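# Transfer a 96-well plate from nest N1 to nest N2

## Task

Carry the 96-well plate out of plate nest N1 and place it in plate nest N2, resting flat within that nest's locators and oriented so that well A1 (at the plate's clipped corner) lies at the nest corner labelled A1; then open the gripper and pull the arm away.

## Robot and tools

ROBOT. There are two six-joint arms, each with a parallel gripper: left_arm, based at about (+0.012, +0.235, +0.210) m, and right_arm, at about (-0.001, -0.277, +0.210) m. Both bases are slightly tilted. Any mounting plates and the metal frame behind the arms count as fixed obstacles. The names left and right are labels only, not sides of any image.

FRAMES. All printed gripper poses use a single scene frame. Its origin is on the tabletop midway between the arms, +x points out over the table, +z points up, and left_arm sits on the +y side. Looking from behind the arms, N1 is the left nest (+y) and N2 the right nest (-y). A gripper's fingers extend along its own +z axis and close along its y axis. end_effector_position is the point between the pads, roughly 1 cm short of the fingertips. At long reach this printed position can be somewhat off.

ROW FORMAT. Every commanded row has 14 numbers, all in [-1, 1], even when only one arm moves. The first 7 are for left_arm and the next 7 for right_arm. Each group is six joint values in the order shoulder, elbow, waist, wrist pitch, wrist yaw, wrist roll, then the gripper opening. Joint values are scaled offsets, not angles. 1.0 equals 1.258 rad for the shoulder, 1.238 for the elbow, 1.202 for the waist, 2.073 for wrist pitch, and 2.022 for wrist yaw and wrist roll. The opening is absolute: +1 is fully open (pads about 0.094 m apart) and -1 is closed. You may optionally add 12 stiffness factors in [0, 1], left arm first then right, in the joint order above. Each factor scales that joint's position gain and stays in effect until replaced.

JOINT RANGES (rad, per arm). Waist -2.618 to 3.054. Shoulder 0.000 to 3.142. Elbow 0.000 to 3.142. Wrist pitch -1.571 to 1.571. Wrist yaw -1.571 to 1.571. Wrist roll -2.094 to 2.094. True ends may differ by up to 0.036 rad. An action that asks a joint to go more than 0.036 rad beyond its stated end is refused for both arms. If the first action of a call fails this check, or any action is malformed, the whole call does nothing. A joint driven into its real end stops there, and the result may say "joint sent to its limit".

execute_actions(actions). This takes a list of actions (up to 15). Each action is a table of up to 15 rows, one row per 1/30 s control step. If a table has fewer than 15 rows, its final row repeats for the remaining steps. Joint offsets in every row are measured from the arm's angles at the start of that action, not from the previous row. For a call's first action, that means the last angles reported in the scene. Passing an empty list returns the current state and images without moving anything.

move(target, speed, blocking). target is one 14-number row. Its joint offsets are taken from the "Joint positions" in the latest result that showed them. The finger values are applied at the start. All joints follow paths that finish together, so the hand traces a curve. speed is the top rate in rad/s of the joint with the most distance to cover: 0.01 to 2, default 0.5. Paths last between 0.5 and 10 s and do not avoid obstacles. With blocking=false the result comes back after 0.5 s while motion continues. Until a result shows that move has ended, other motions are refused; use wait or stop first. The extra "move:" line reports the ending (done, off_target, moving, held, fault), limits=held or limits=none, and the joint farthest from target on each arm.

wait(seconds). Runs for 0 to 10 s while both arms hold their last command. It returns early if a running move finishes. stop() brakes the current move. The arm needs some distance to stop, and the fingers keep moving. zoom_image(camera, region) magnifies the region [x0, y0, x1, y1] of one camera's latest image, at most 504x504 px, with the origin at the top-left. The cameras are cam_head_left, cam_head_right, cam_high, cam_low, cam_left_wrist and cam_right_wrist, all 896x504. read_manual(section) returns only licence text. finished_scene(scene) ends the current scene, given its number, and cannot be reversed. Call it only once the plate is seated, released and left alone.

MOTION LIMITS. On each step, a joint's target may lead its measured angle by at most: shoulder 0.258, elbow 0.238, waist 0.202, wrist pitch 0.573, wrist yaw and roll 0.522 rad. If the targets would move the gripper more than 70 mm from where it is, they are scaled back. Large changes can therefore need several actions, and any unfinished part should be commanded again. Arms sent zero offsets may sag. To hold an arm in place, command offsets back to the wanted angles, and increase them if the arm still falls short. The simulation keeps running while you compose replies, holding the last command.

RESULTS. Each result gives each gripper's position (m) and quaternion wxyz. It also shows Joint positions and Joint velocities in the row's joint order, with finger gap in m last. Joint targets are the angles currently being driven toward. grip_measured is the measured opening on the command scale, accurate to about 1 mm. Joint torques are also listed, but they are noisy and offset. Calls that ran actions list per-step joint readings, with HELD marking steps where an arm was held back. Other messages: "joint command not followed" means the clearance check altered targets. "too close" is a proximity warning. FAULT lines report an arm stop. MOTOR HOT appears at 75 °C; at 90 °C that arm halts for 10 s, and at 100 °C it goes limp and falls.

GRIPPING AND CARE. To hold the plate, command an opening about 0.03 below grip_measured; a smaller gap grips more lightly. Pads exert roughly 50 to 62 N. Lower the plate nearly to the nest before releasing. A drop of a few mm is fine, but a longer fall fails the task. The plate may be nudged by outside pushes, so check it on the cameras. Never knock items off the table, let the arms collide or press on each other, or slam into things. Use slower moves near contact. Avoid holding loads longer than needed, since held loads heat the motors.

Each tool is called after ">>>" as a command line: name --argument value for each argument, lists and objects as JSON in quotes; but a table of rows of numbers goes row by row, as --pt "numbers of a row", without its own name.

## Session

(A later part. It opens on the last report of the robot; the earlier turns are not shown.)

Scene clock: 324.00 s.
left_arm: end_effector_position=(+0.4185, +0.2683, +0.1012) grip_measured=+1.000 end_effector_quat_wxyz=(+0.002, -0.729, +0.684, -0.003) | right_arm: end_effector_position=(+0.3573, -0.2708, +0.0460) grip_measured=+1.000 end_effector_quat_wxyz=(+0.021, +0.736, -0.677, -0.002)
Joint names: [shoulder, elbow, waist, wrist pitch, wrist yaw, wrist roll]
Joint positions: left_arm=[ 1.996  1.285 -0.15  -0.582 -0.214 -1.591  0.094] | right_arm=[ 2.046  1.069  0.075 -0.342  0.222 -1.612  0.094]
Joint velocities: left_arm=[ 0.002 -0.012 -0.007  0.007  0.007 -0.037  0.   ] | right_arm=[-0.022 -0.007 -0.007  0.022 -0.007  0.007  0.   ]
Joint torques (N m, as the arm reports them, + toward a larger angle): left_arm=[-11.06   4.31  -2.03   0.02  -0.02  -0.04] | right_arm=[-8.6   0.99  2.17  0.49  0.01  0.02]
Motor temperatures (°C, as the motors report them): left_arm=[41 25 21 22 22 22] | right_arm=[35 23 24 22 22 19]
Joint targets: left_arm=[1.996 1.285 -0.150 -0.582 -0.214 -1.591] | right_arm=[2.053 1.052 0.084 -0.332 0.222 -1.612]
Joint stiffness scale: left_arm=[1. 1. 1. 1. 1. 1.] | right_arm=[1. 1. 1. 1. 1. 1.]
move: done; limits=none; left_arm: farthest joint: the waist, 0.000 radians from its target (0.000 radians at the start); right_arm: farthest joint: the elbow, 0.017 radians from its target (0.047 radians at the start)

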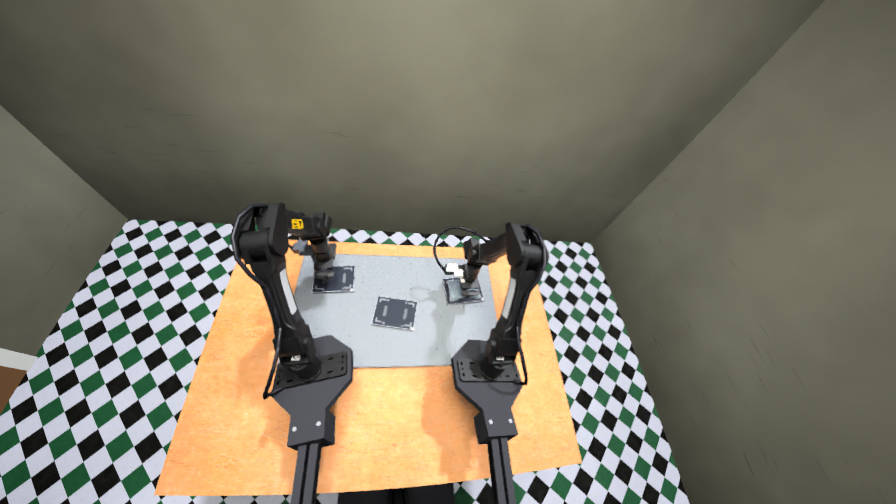

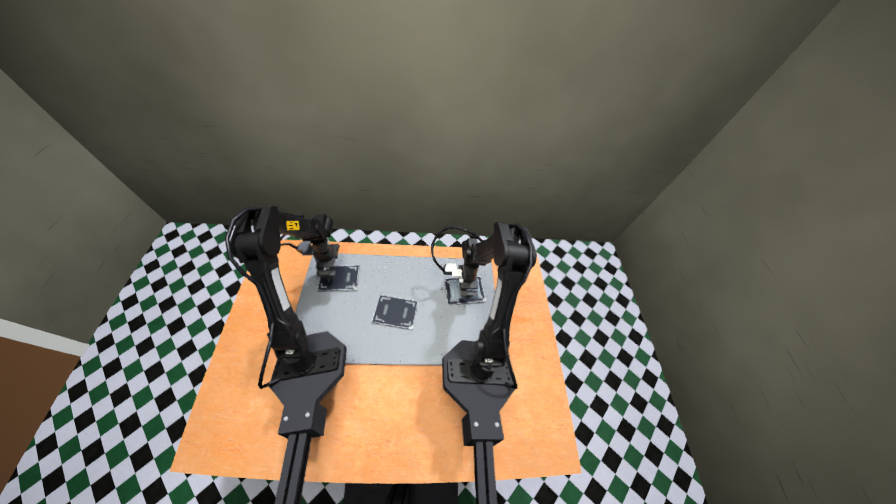

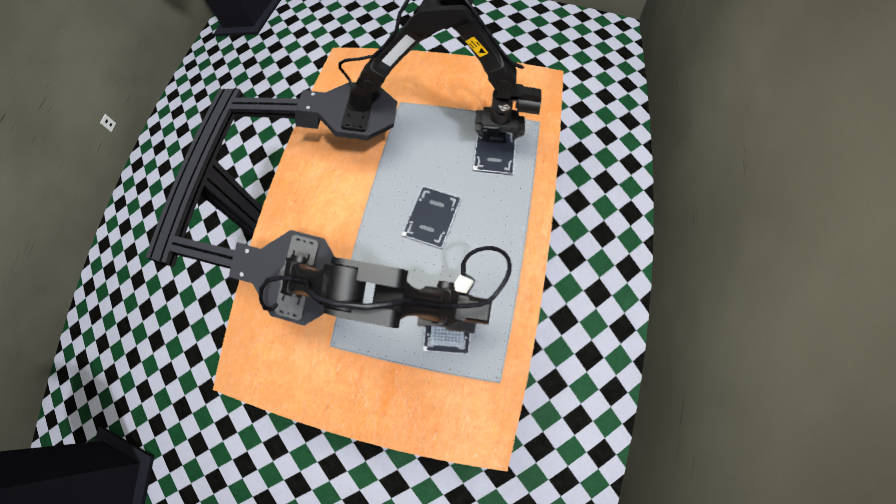

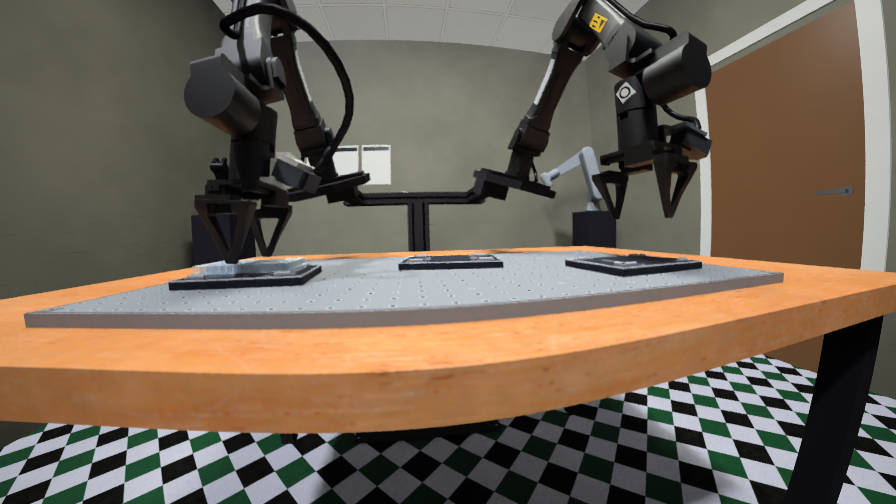

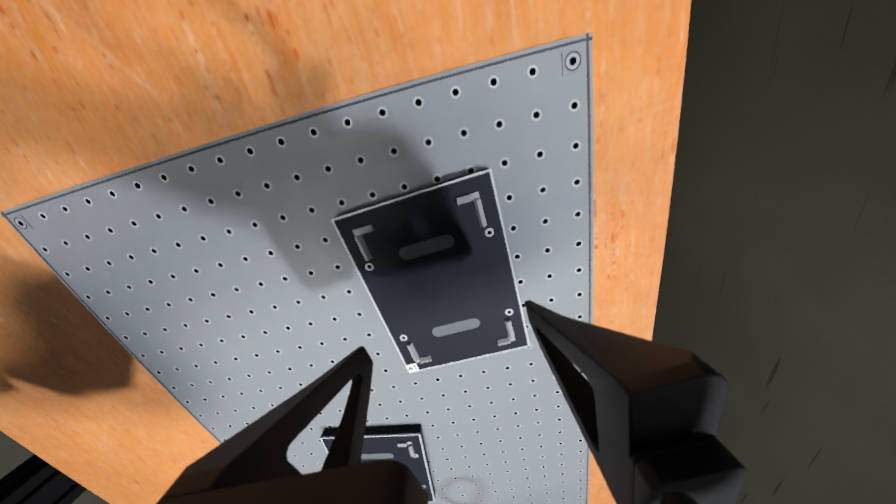

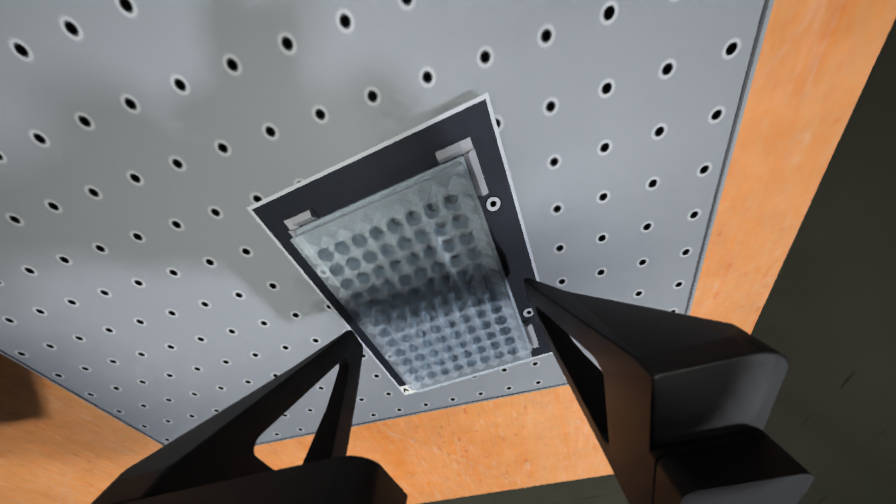

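>>> move --target '[0,0,0,0,0,0,1, 0.005,-0.025,0.008,0.012,0,0,1]' --speed 0.08

>>> zoom_image --camera "cam_right_wrist" --region '[270, 190, 570, 410]'

Scene clock: 334.73 s.
left_arm: end_effector_position=(+0.4185, +0.2683, +0.1012) grip_measured=+1.000 end_effector_quat_wxyz=(+0.002, -0.729, +0.684, -0.003) | right_arm: end_effector_position=(+0.3609, -0.2707, +0.0459) grip_measured=+1.000 end_effector_quat_wxyz=(+0.016, +0.735, -0.678, +0.003)
Joint names: [shoulder, elbow, waist, wrist pitch, wrist yaw, wrist roll]
Joint positions: left_arm=[ 1.996  1.285 -0.15  -0.582 -0.214 -1.591  0.094] | right_arm=[ 2.046  1.069  0.075 -0.327  0.222 -1.612  0.094]
Joint velocities: left_arm=[ 0.007 -0.022 -0.007 -0.007 -0.007  0.022  0.   ] | right_arm=[ 0.012 -0.002 -0.002  0.051  0.007  0.037  0.   ]
Joint torques (N m, as the arm reports them, + toward a larger angle): left_arm=[-11.06   4.31  -2.02   0.02  -0.02  -0.04] | right_arm=[-8.61  0.1   2.21  0.57  0.01  0.03]
Motor temperatures (°C, as the motors report them): left_arm=[41 25 21 22 22 22] | right_arm=[35 22 24 22 22 19]
Joint targets: left_arm=[1.996 1.285 -0.150 -0.582 -0.214 -1.591] | right_arm=[2.053 1.038 0.084 -0.317 0.222 -1.612]
Joint stiffness scale: left_arm=[1. 1. 1. 1. 1. 1.] | right_arm=[1. 1. 1. 1. 1. 1.]
move: off_target (right_arm); limits=none; left_arm: farthest joint: the waist, 0.000 radians from its target (0.000 radians at the start); right_arm: farthest joint: the elbow, 0.031 radians from its target (0.031 radians at the start)

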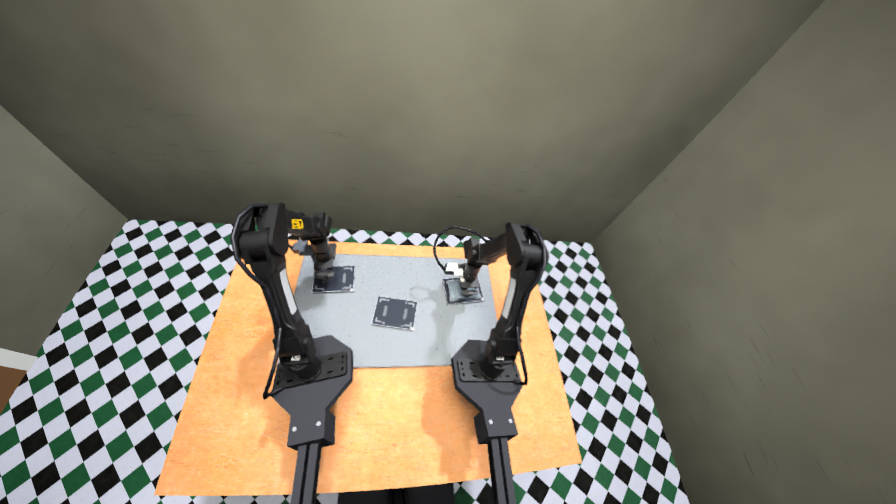

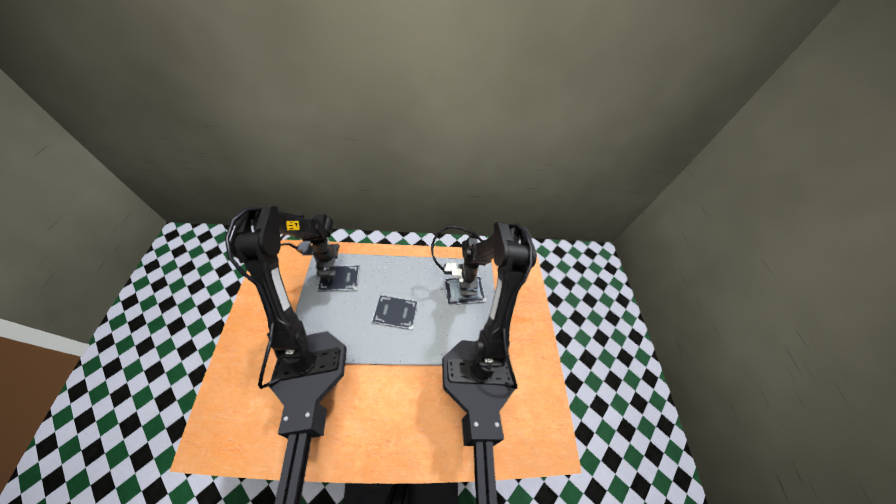

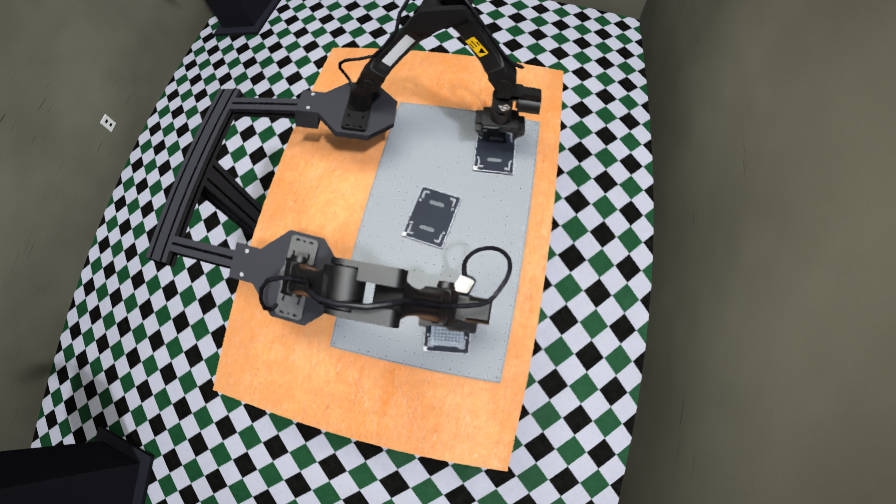

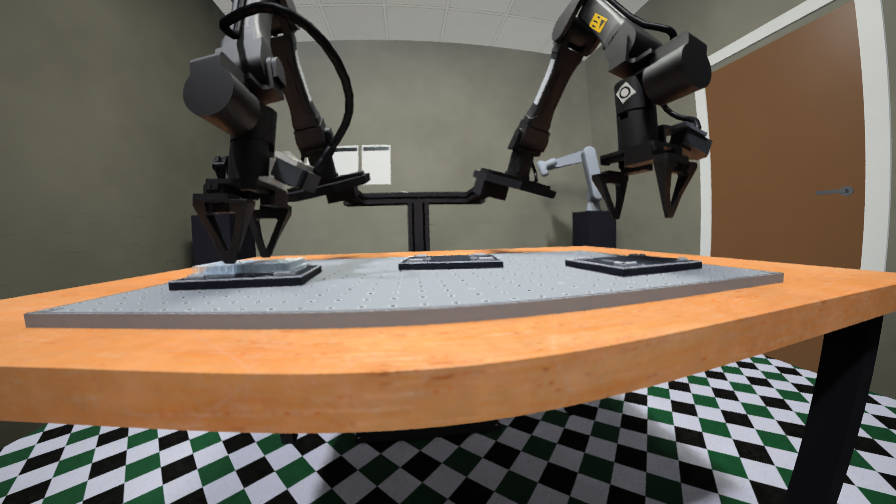

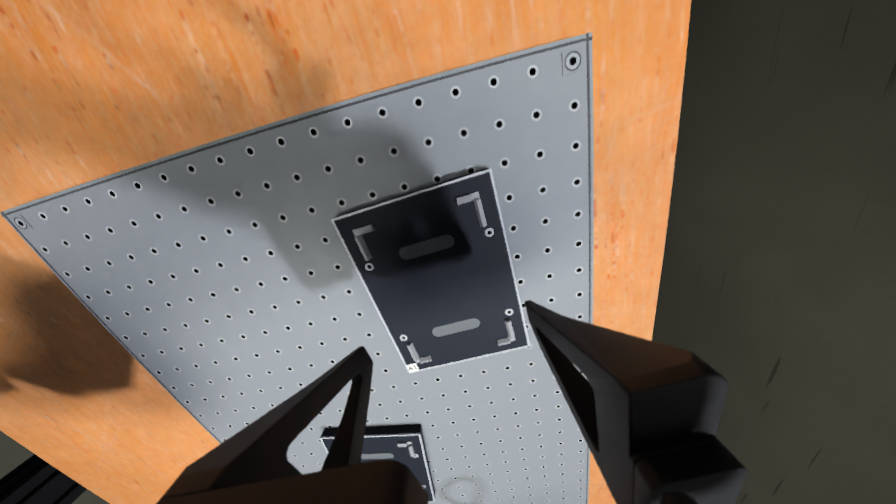

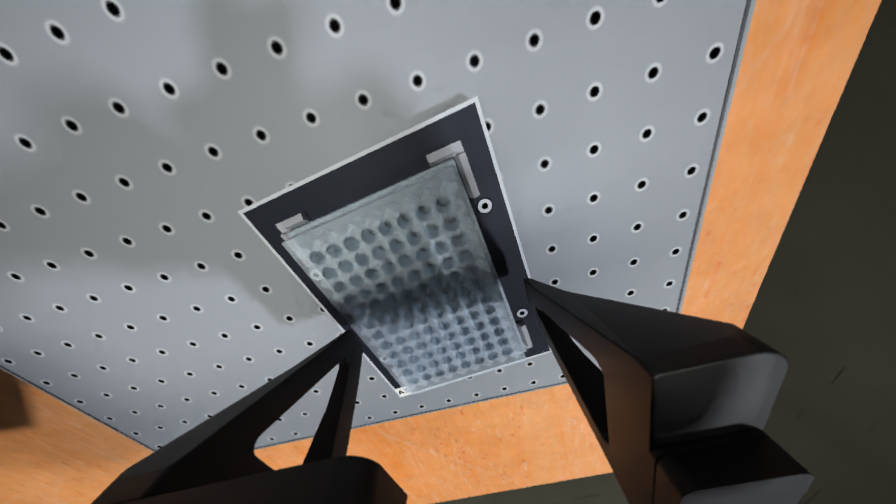

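Region (270, 190, 570, 410) of cam_right_wrist's 896x504 image, scaled by 1.680, with more detail than that image has; it fills the top 370 rows of this view, and the rest is white.

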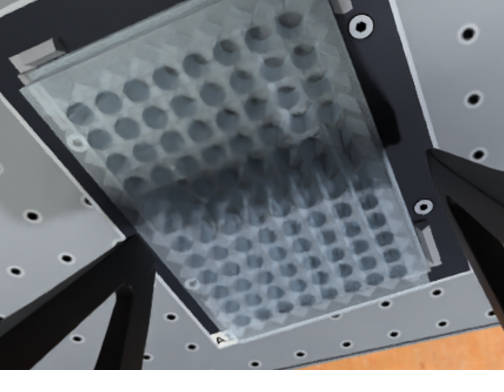

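>>> move --target '[0,0,0,0,0,0,1, 0.005,-0.005,0.008,-0.020,0,0,1]' --speed 0.08

>>> zoom_image --camera "cam_right_wrist" --region '[270, 190, 570, 410]'

Scene clock: 352.57 s.
left_arm: end_effector_position=(+0.4185, +0.2683, +0.1012) grip_measured=+1.000 end_effector_quat_wxyz=(+0.002, -0.729, +0.684, -0.003) | right_arm: end_effector_position=(+0.3540, -0.2710, +0.0461) grip_measured=+1.000 end_effector_quat_wxyz=(+0.026, +0.736, -0.676, -0.006)
Joint names: [shoulder, elbow, waist, wrist pitch, wrist yaw, wrist roll]
Joint positions: left_arm=[ 1.996  1.285 -0.15  -0.582 -0.214 -1.591  0.094] | right_arm=[ 2.046  1.069  0.075 -0.355  0.222 -1.612  0.094]
Joint velocities: left_arm=[ 0.017 -0.017  0.002  0.022 -0.125  0.007  0.   ] | right_arm=[-0.007 -0.017  0.002 -0.081  0.037  0.051  0.   ]
Joint torques (N m, as the arm reports them, + toward a larger angle): left_arm=[-11.06   4.32  -2.03   0.02  -0.02  -0.04] | right_arm=[-8.58  1.77  2.18  0.21  0.01  0.02]
Motor temperatures (°C, as the motors report them): left_arm=[41 25 21 22 22 22] | right_arm=[35 22 24 22 22 19]
Joint targets: left_arm=[1.996 1.285 -0.150 -0.582 -0.214 -1.591] | right_arm=[2.053 1.063 0.084 -0.368 0.222 -1.612]
Joint stiffness scale: left_arm=[1. 1. 1. 1. 1. 1.] | right_arm=[1. 1. 1. 1. 1. 1.]
move: done; limits=none; left_arm: farthest joint: the waist, 0.000 radians from its target (0.000 radians at the start); right_arm: farthest joint: the wrist pitch, 0.014 radians from its target (0.042 radians at the start)

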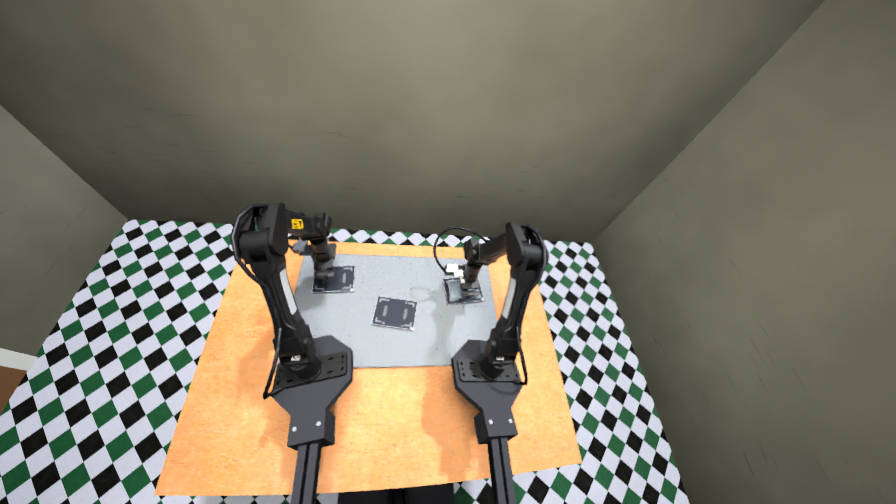

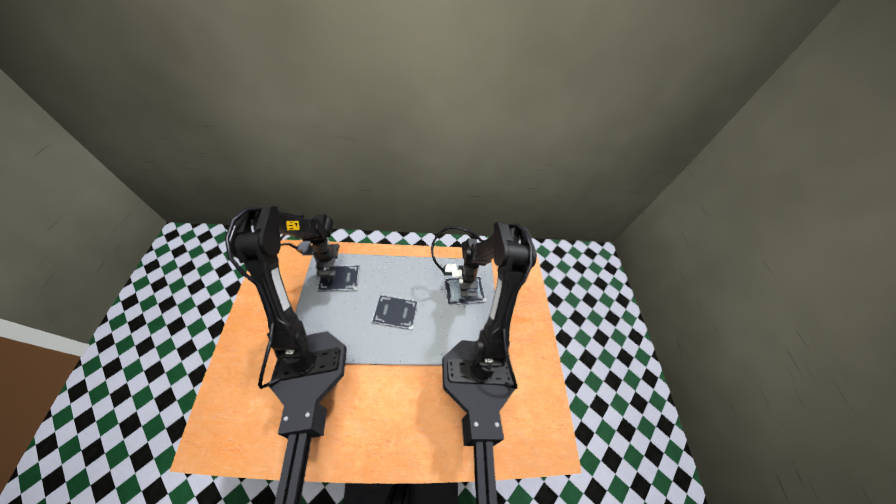

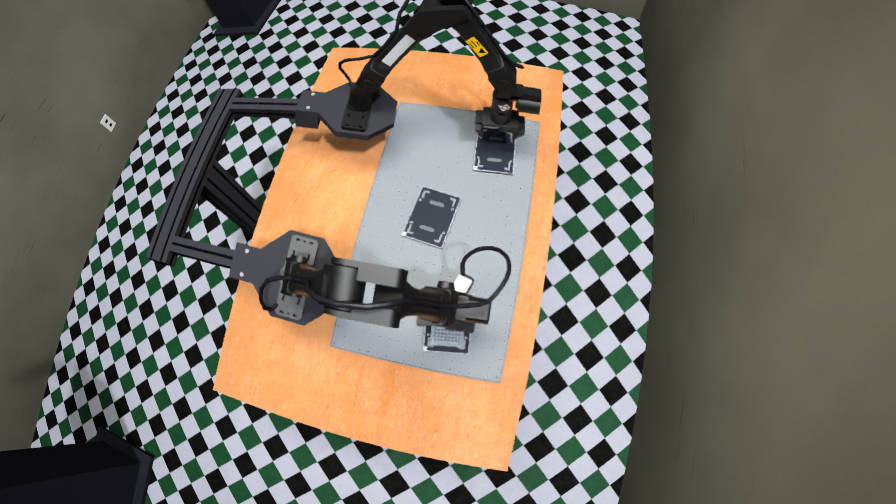

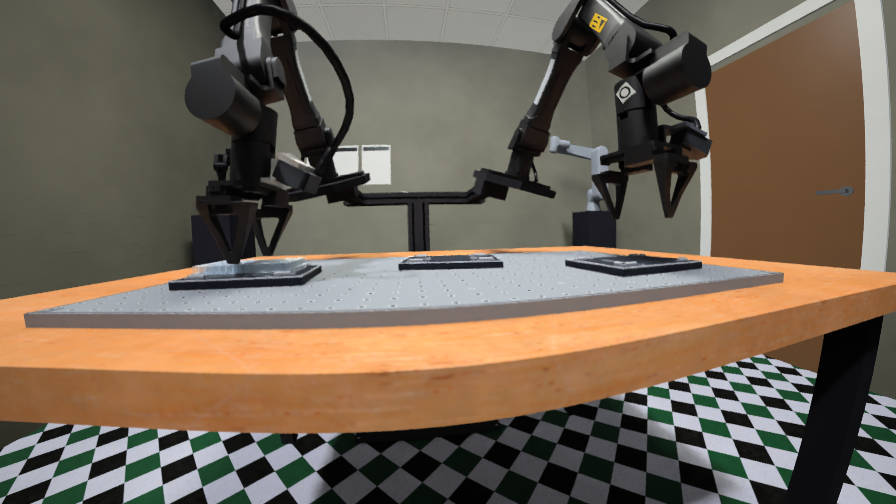

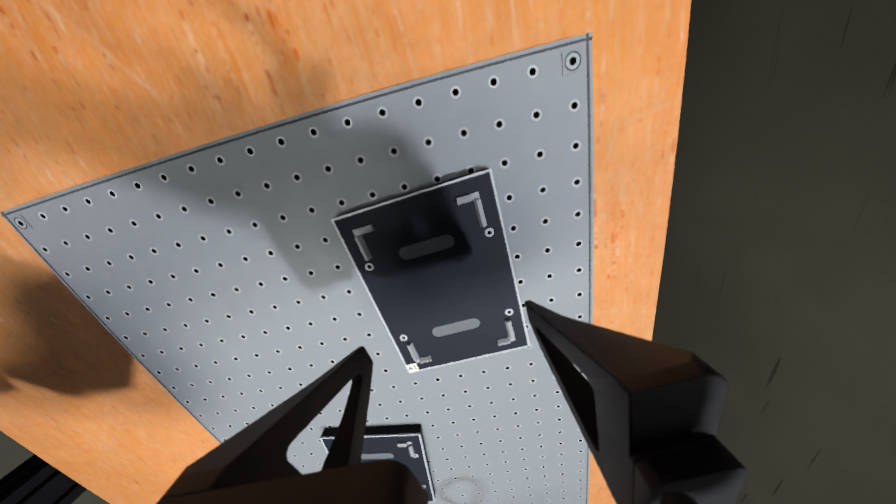

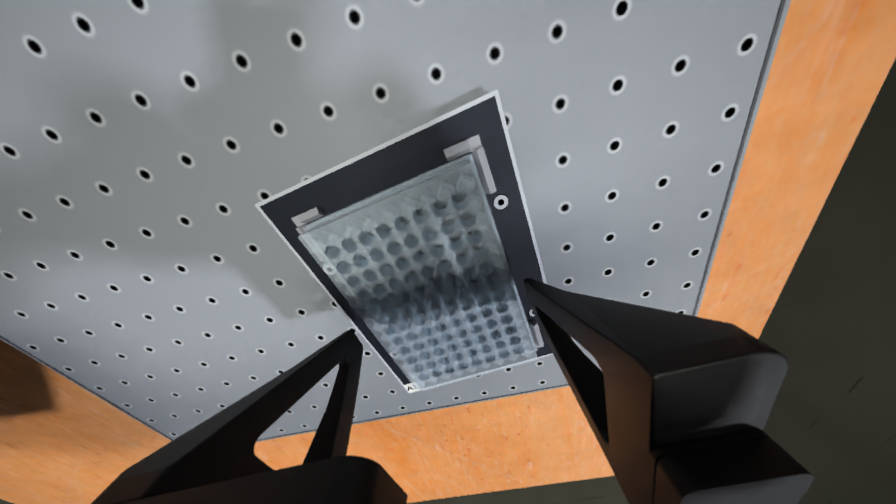

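Region (270, 190, 570, 410) of cam_right_wrist's 896x504 image, scaled by 1.680, with more detail than that image has; it fills the top 370 rows of this view, and the rest is white.

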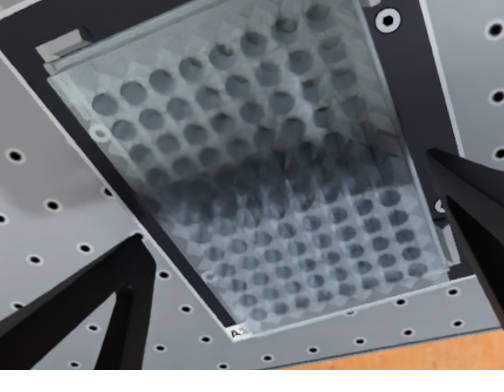

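>>> move --target '[0,0,0,0,0,0,1, 0.027,-0.005,0.008,0.020,0,0,1]' --speed 0.08

>>> zoom_image --camera "cam_low" --region '[160, 200, 340, 300]'

>>> zoom_image --camera "cam_right_wrist" --region '[270, 190, 570, 410]'

Scene clock: 359.33 s.
left_arm: end_effector_position=(+0.4185, +0.2683, +0.1012) grip_measured=+1.000 end_effector_quat_wxyz=(+0.002, -0.729, +0.684, -0.003) | right_arm: end_effector_position=(+0.3542, -0.2693, +0.0376) grip_measured=+1.000 end_effector_quat_wxyz=(+0.025, +0.736, -0.676, -0.005)
Joint names: [shoulder, elbow, waist, wrist pitch, wrist yaw, wrist roll]
Joint positions: left_arm=[ 1.996  1.285 -0.15  -0.582 -0.214 -1.591  0.094] | right_arm=[ 2.074  1.069  0.075 -0.323  0.222 -1.612  0.094]
Joint velocities: left_arm=[-0.002 -0.007 -0.007 -0.037  0.007 -0.007  0.   ] | right_arm=[-0.027 -0.012 -0.007 -0.007 -0.007  0.037  0.   ]
Joint torques (N m, as the arm reports them, + toward a larger angle): left_arm=[-11.07   4.31  -2.03   0.02  -0.02  -0.04] | right_arm=[-8.62  1.61  2.2   0.49  0.01  0.02]
Motor temperatures (°C, as the motors report them): left_arm=[42 25 21 21 22 22] | right_arm=[35 22 24 21 22 19]
Joint targets: left_arm=[1.996 1.285 -0.150 -0.582 -0.214 -1.591] | right_arm=[2.081 1.063 0.084 -0.313 0.222 -1.612]
Joint stiffness scale: left_arm=[1. 1. 1. 1. 1. 1.] | right_arm=[1. 1. 1. 1. 1. 1.]
move: done; limits=none; left_arm: farthest joint: the waist, 0.000 radians from its target (0.000 radians at the start); right_arm: farthest joint: the waist, 0.010 radians from its target (0.010 radians at the start)

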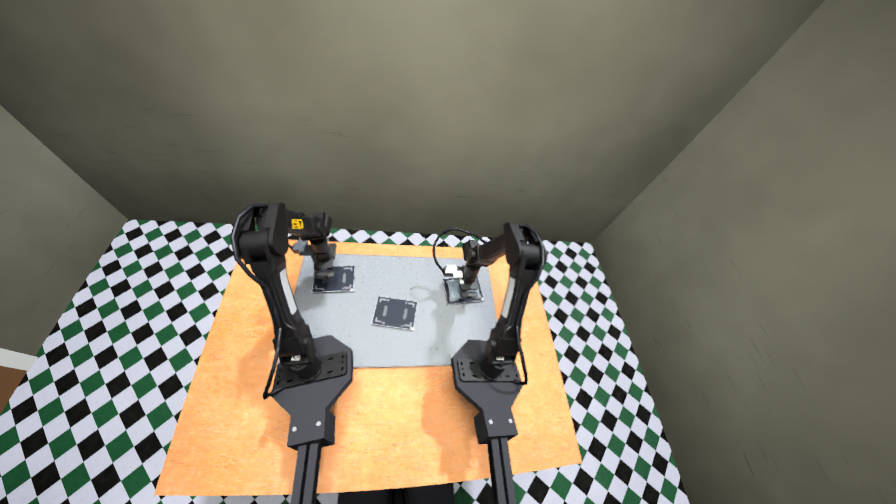

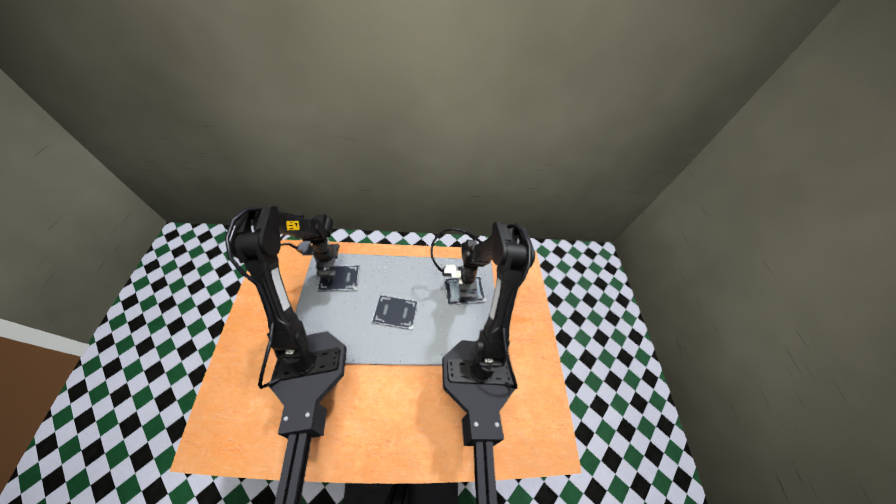

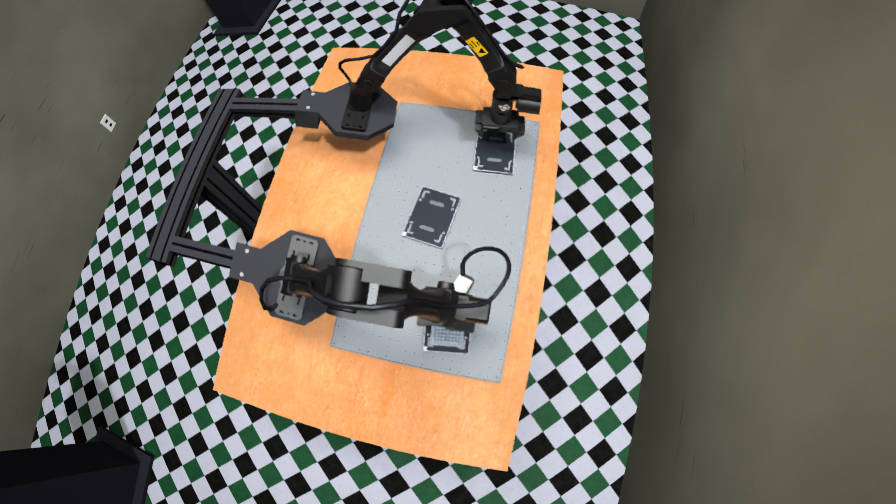

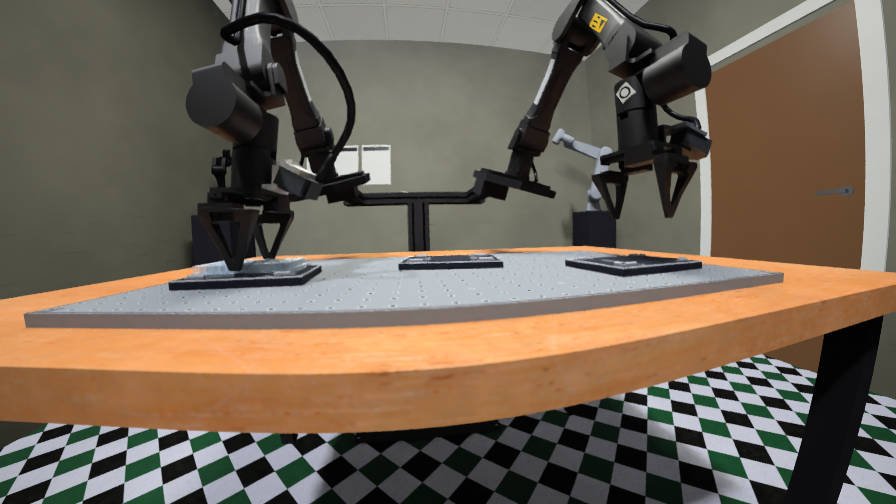

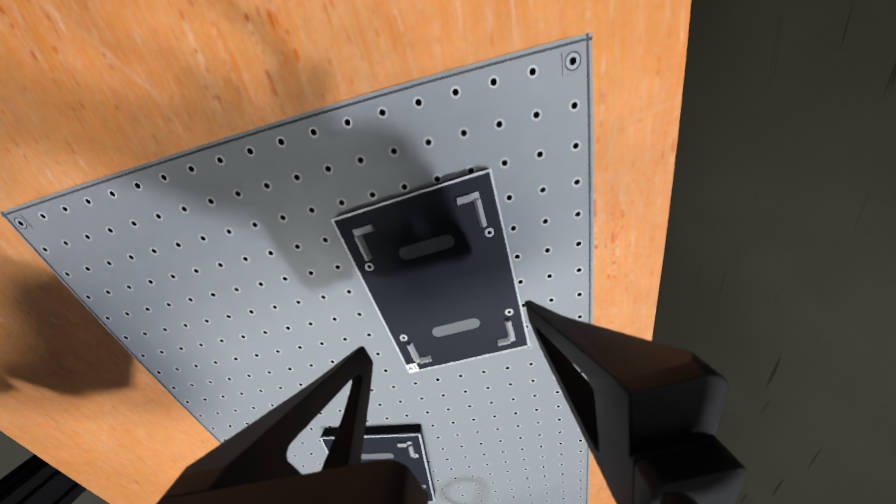

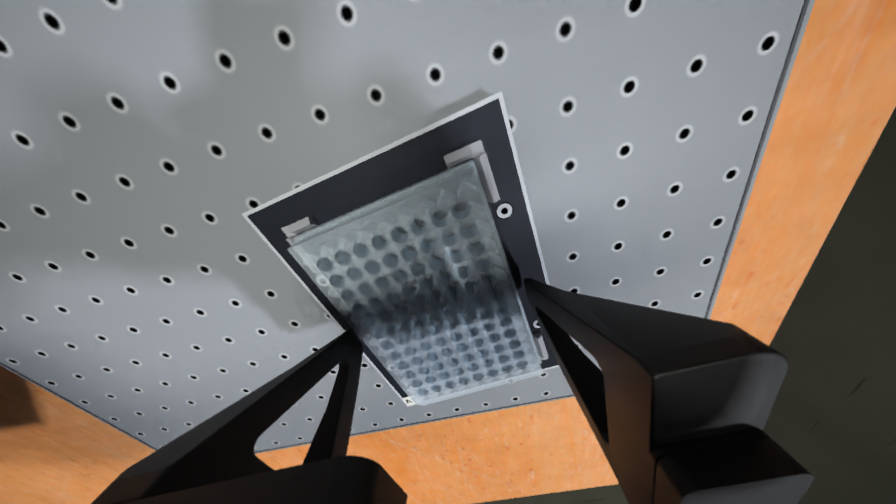

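Region (160, 200, 340, 300) of cam_low's 896x504 image, scaled by 2.800, with more detail than that image has.

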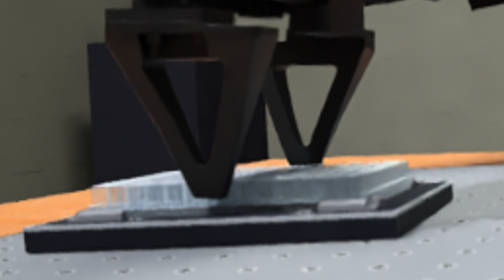

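Region (270, 190, 570, 410) of cam_right_wrist's 896x504 image, scaled by 1.680, with more detail than that image has; it fills the top 370 rows of this view, and the rest is white.

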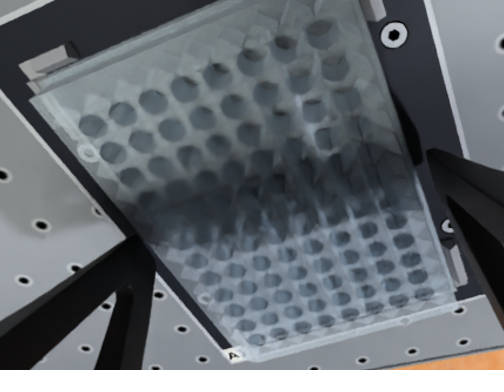

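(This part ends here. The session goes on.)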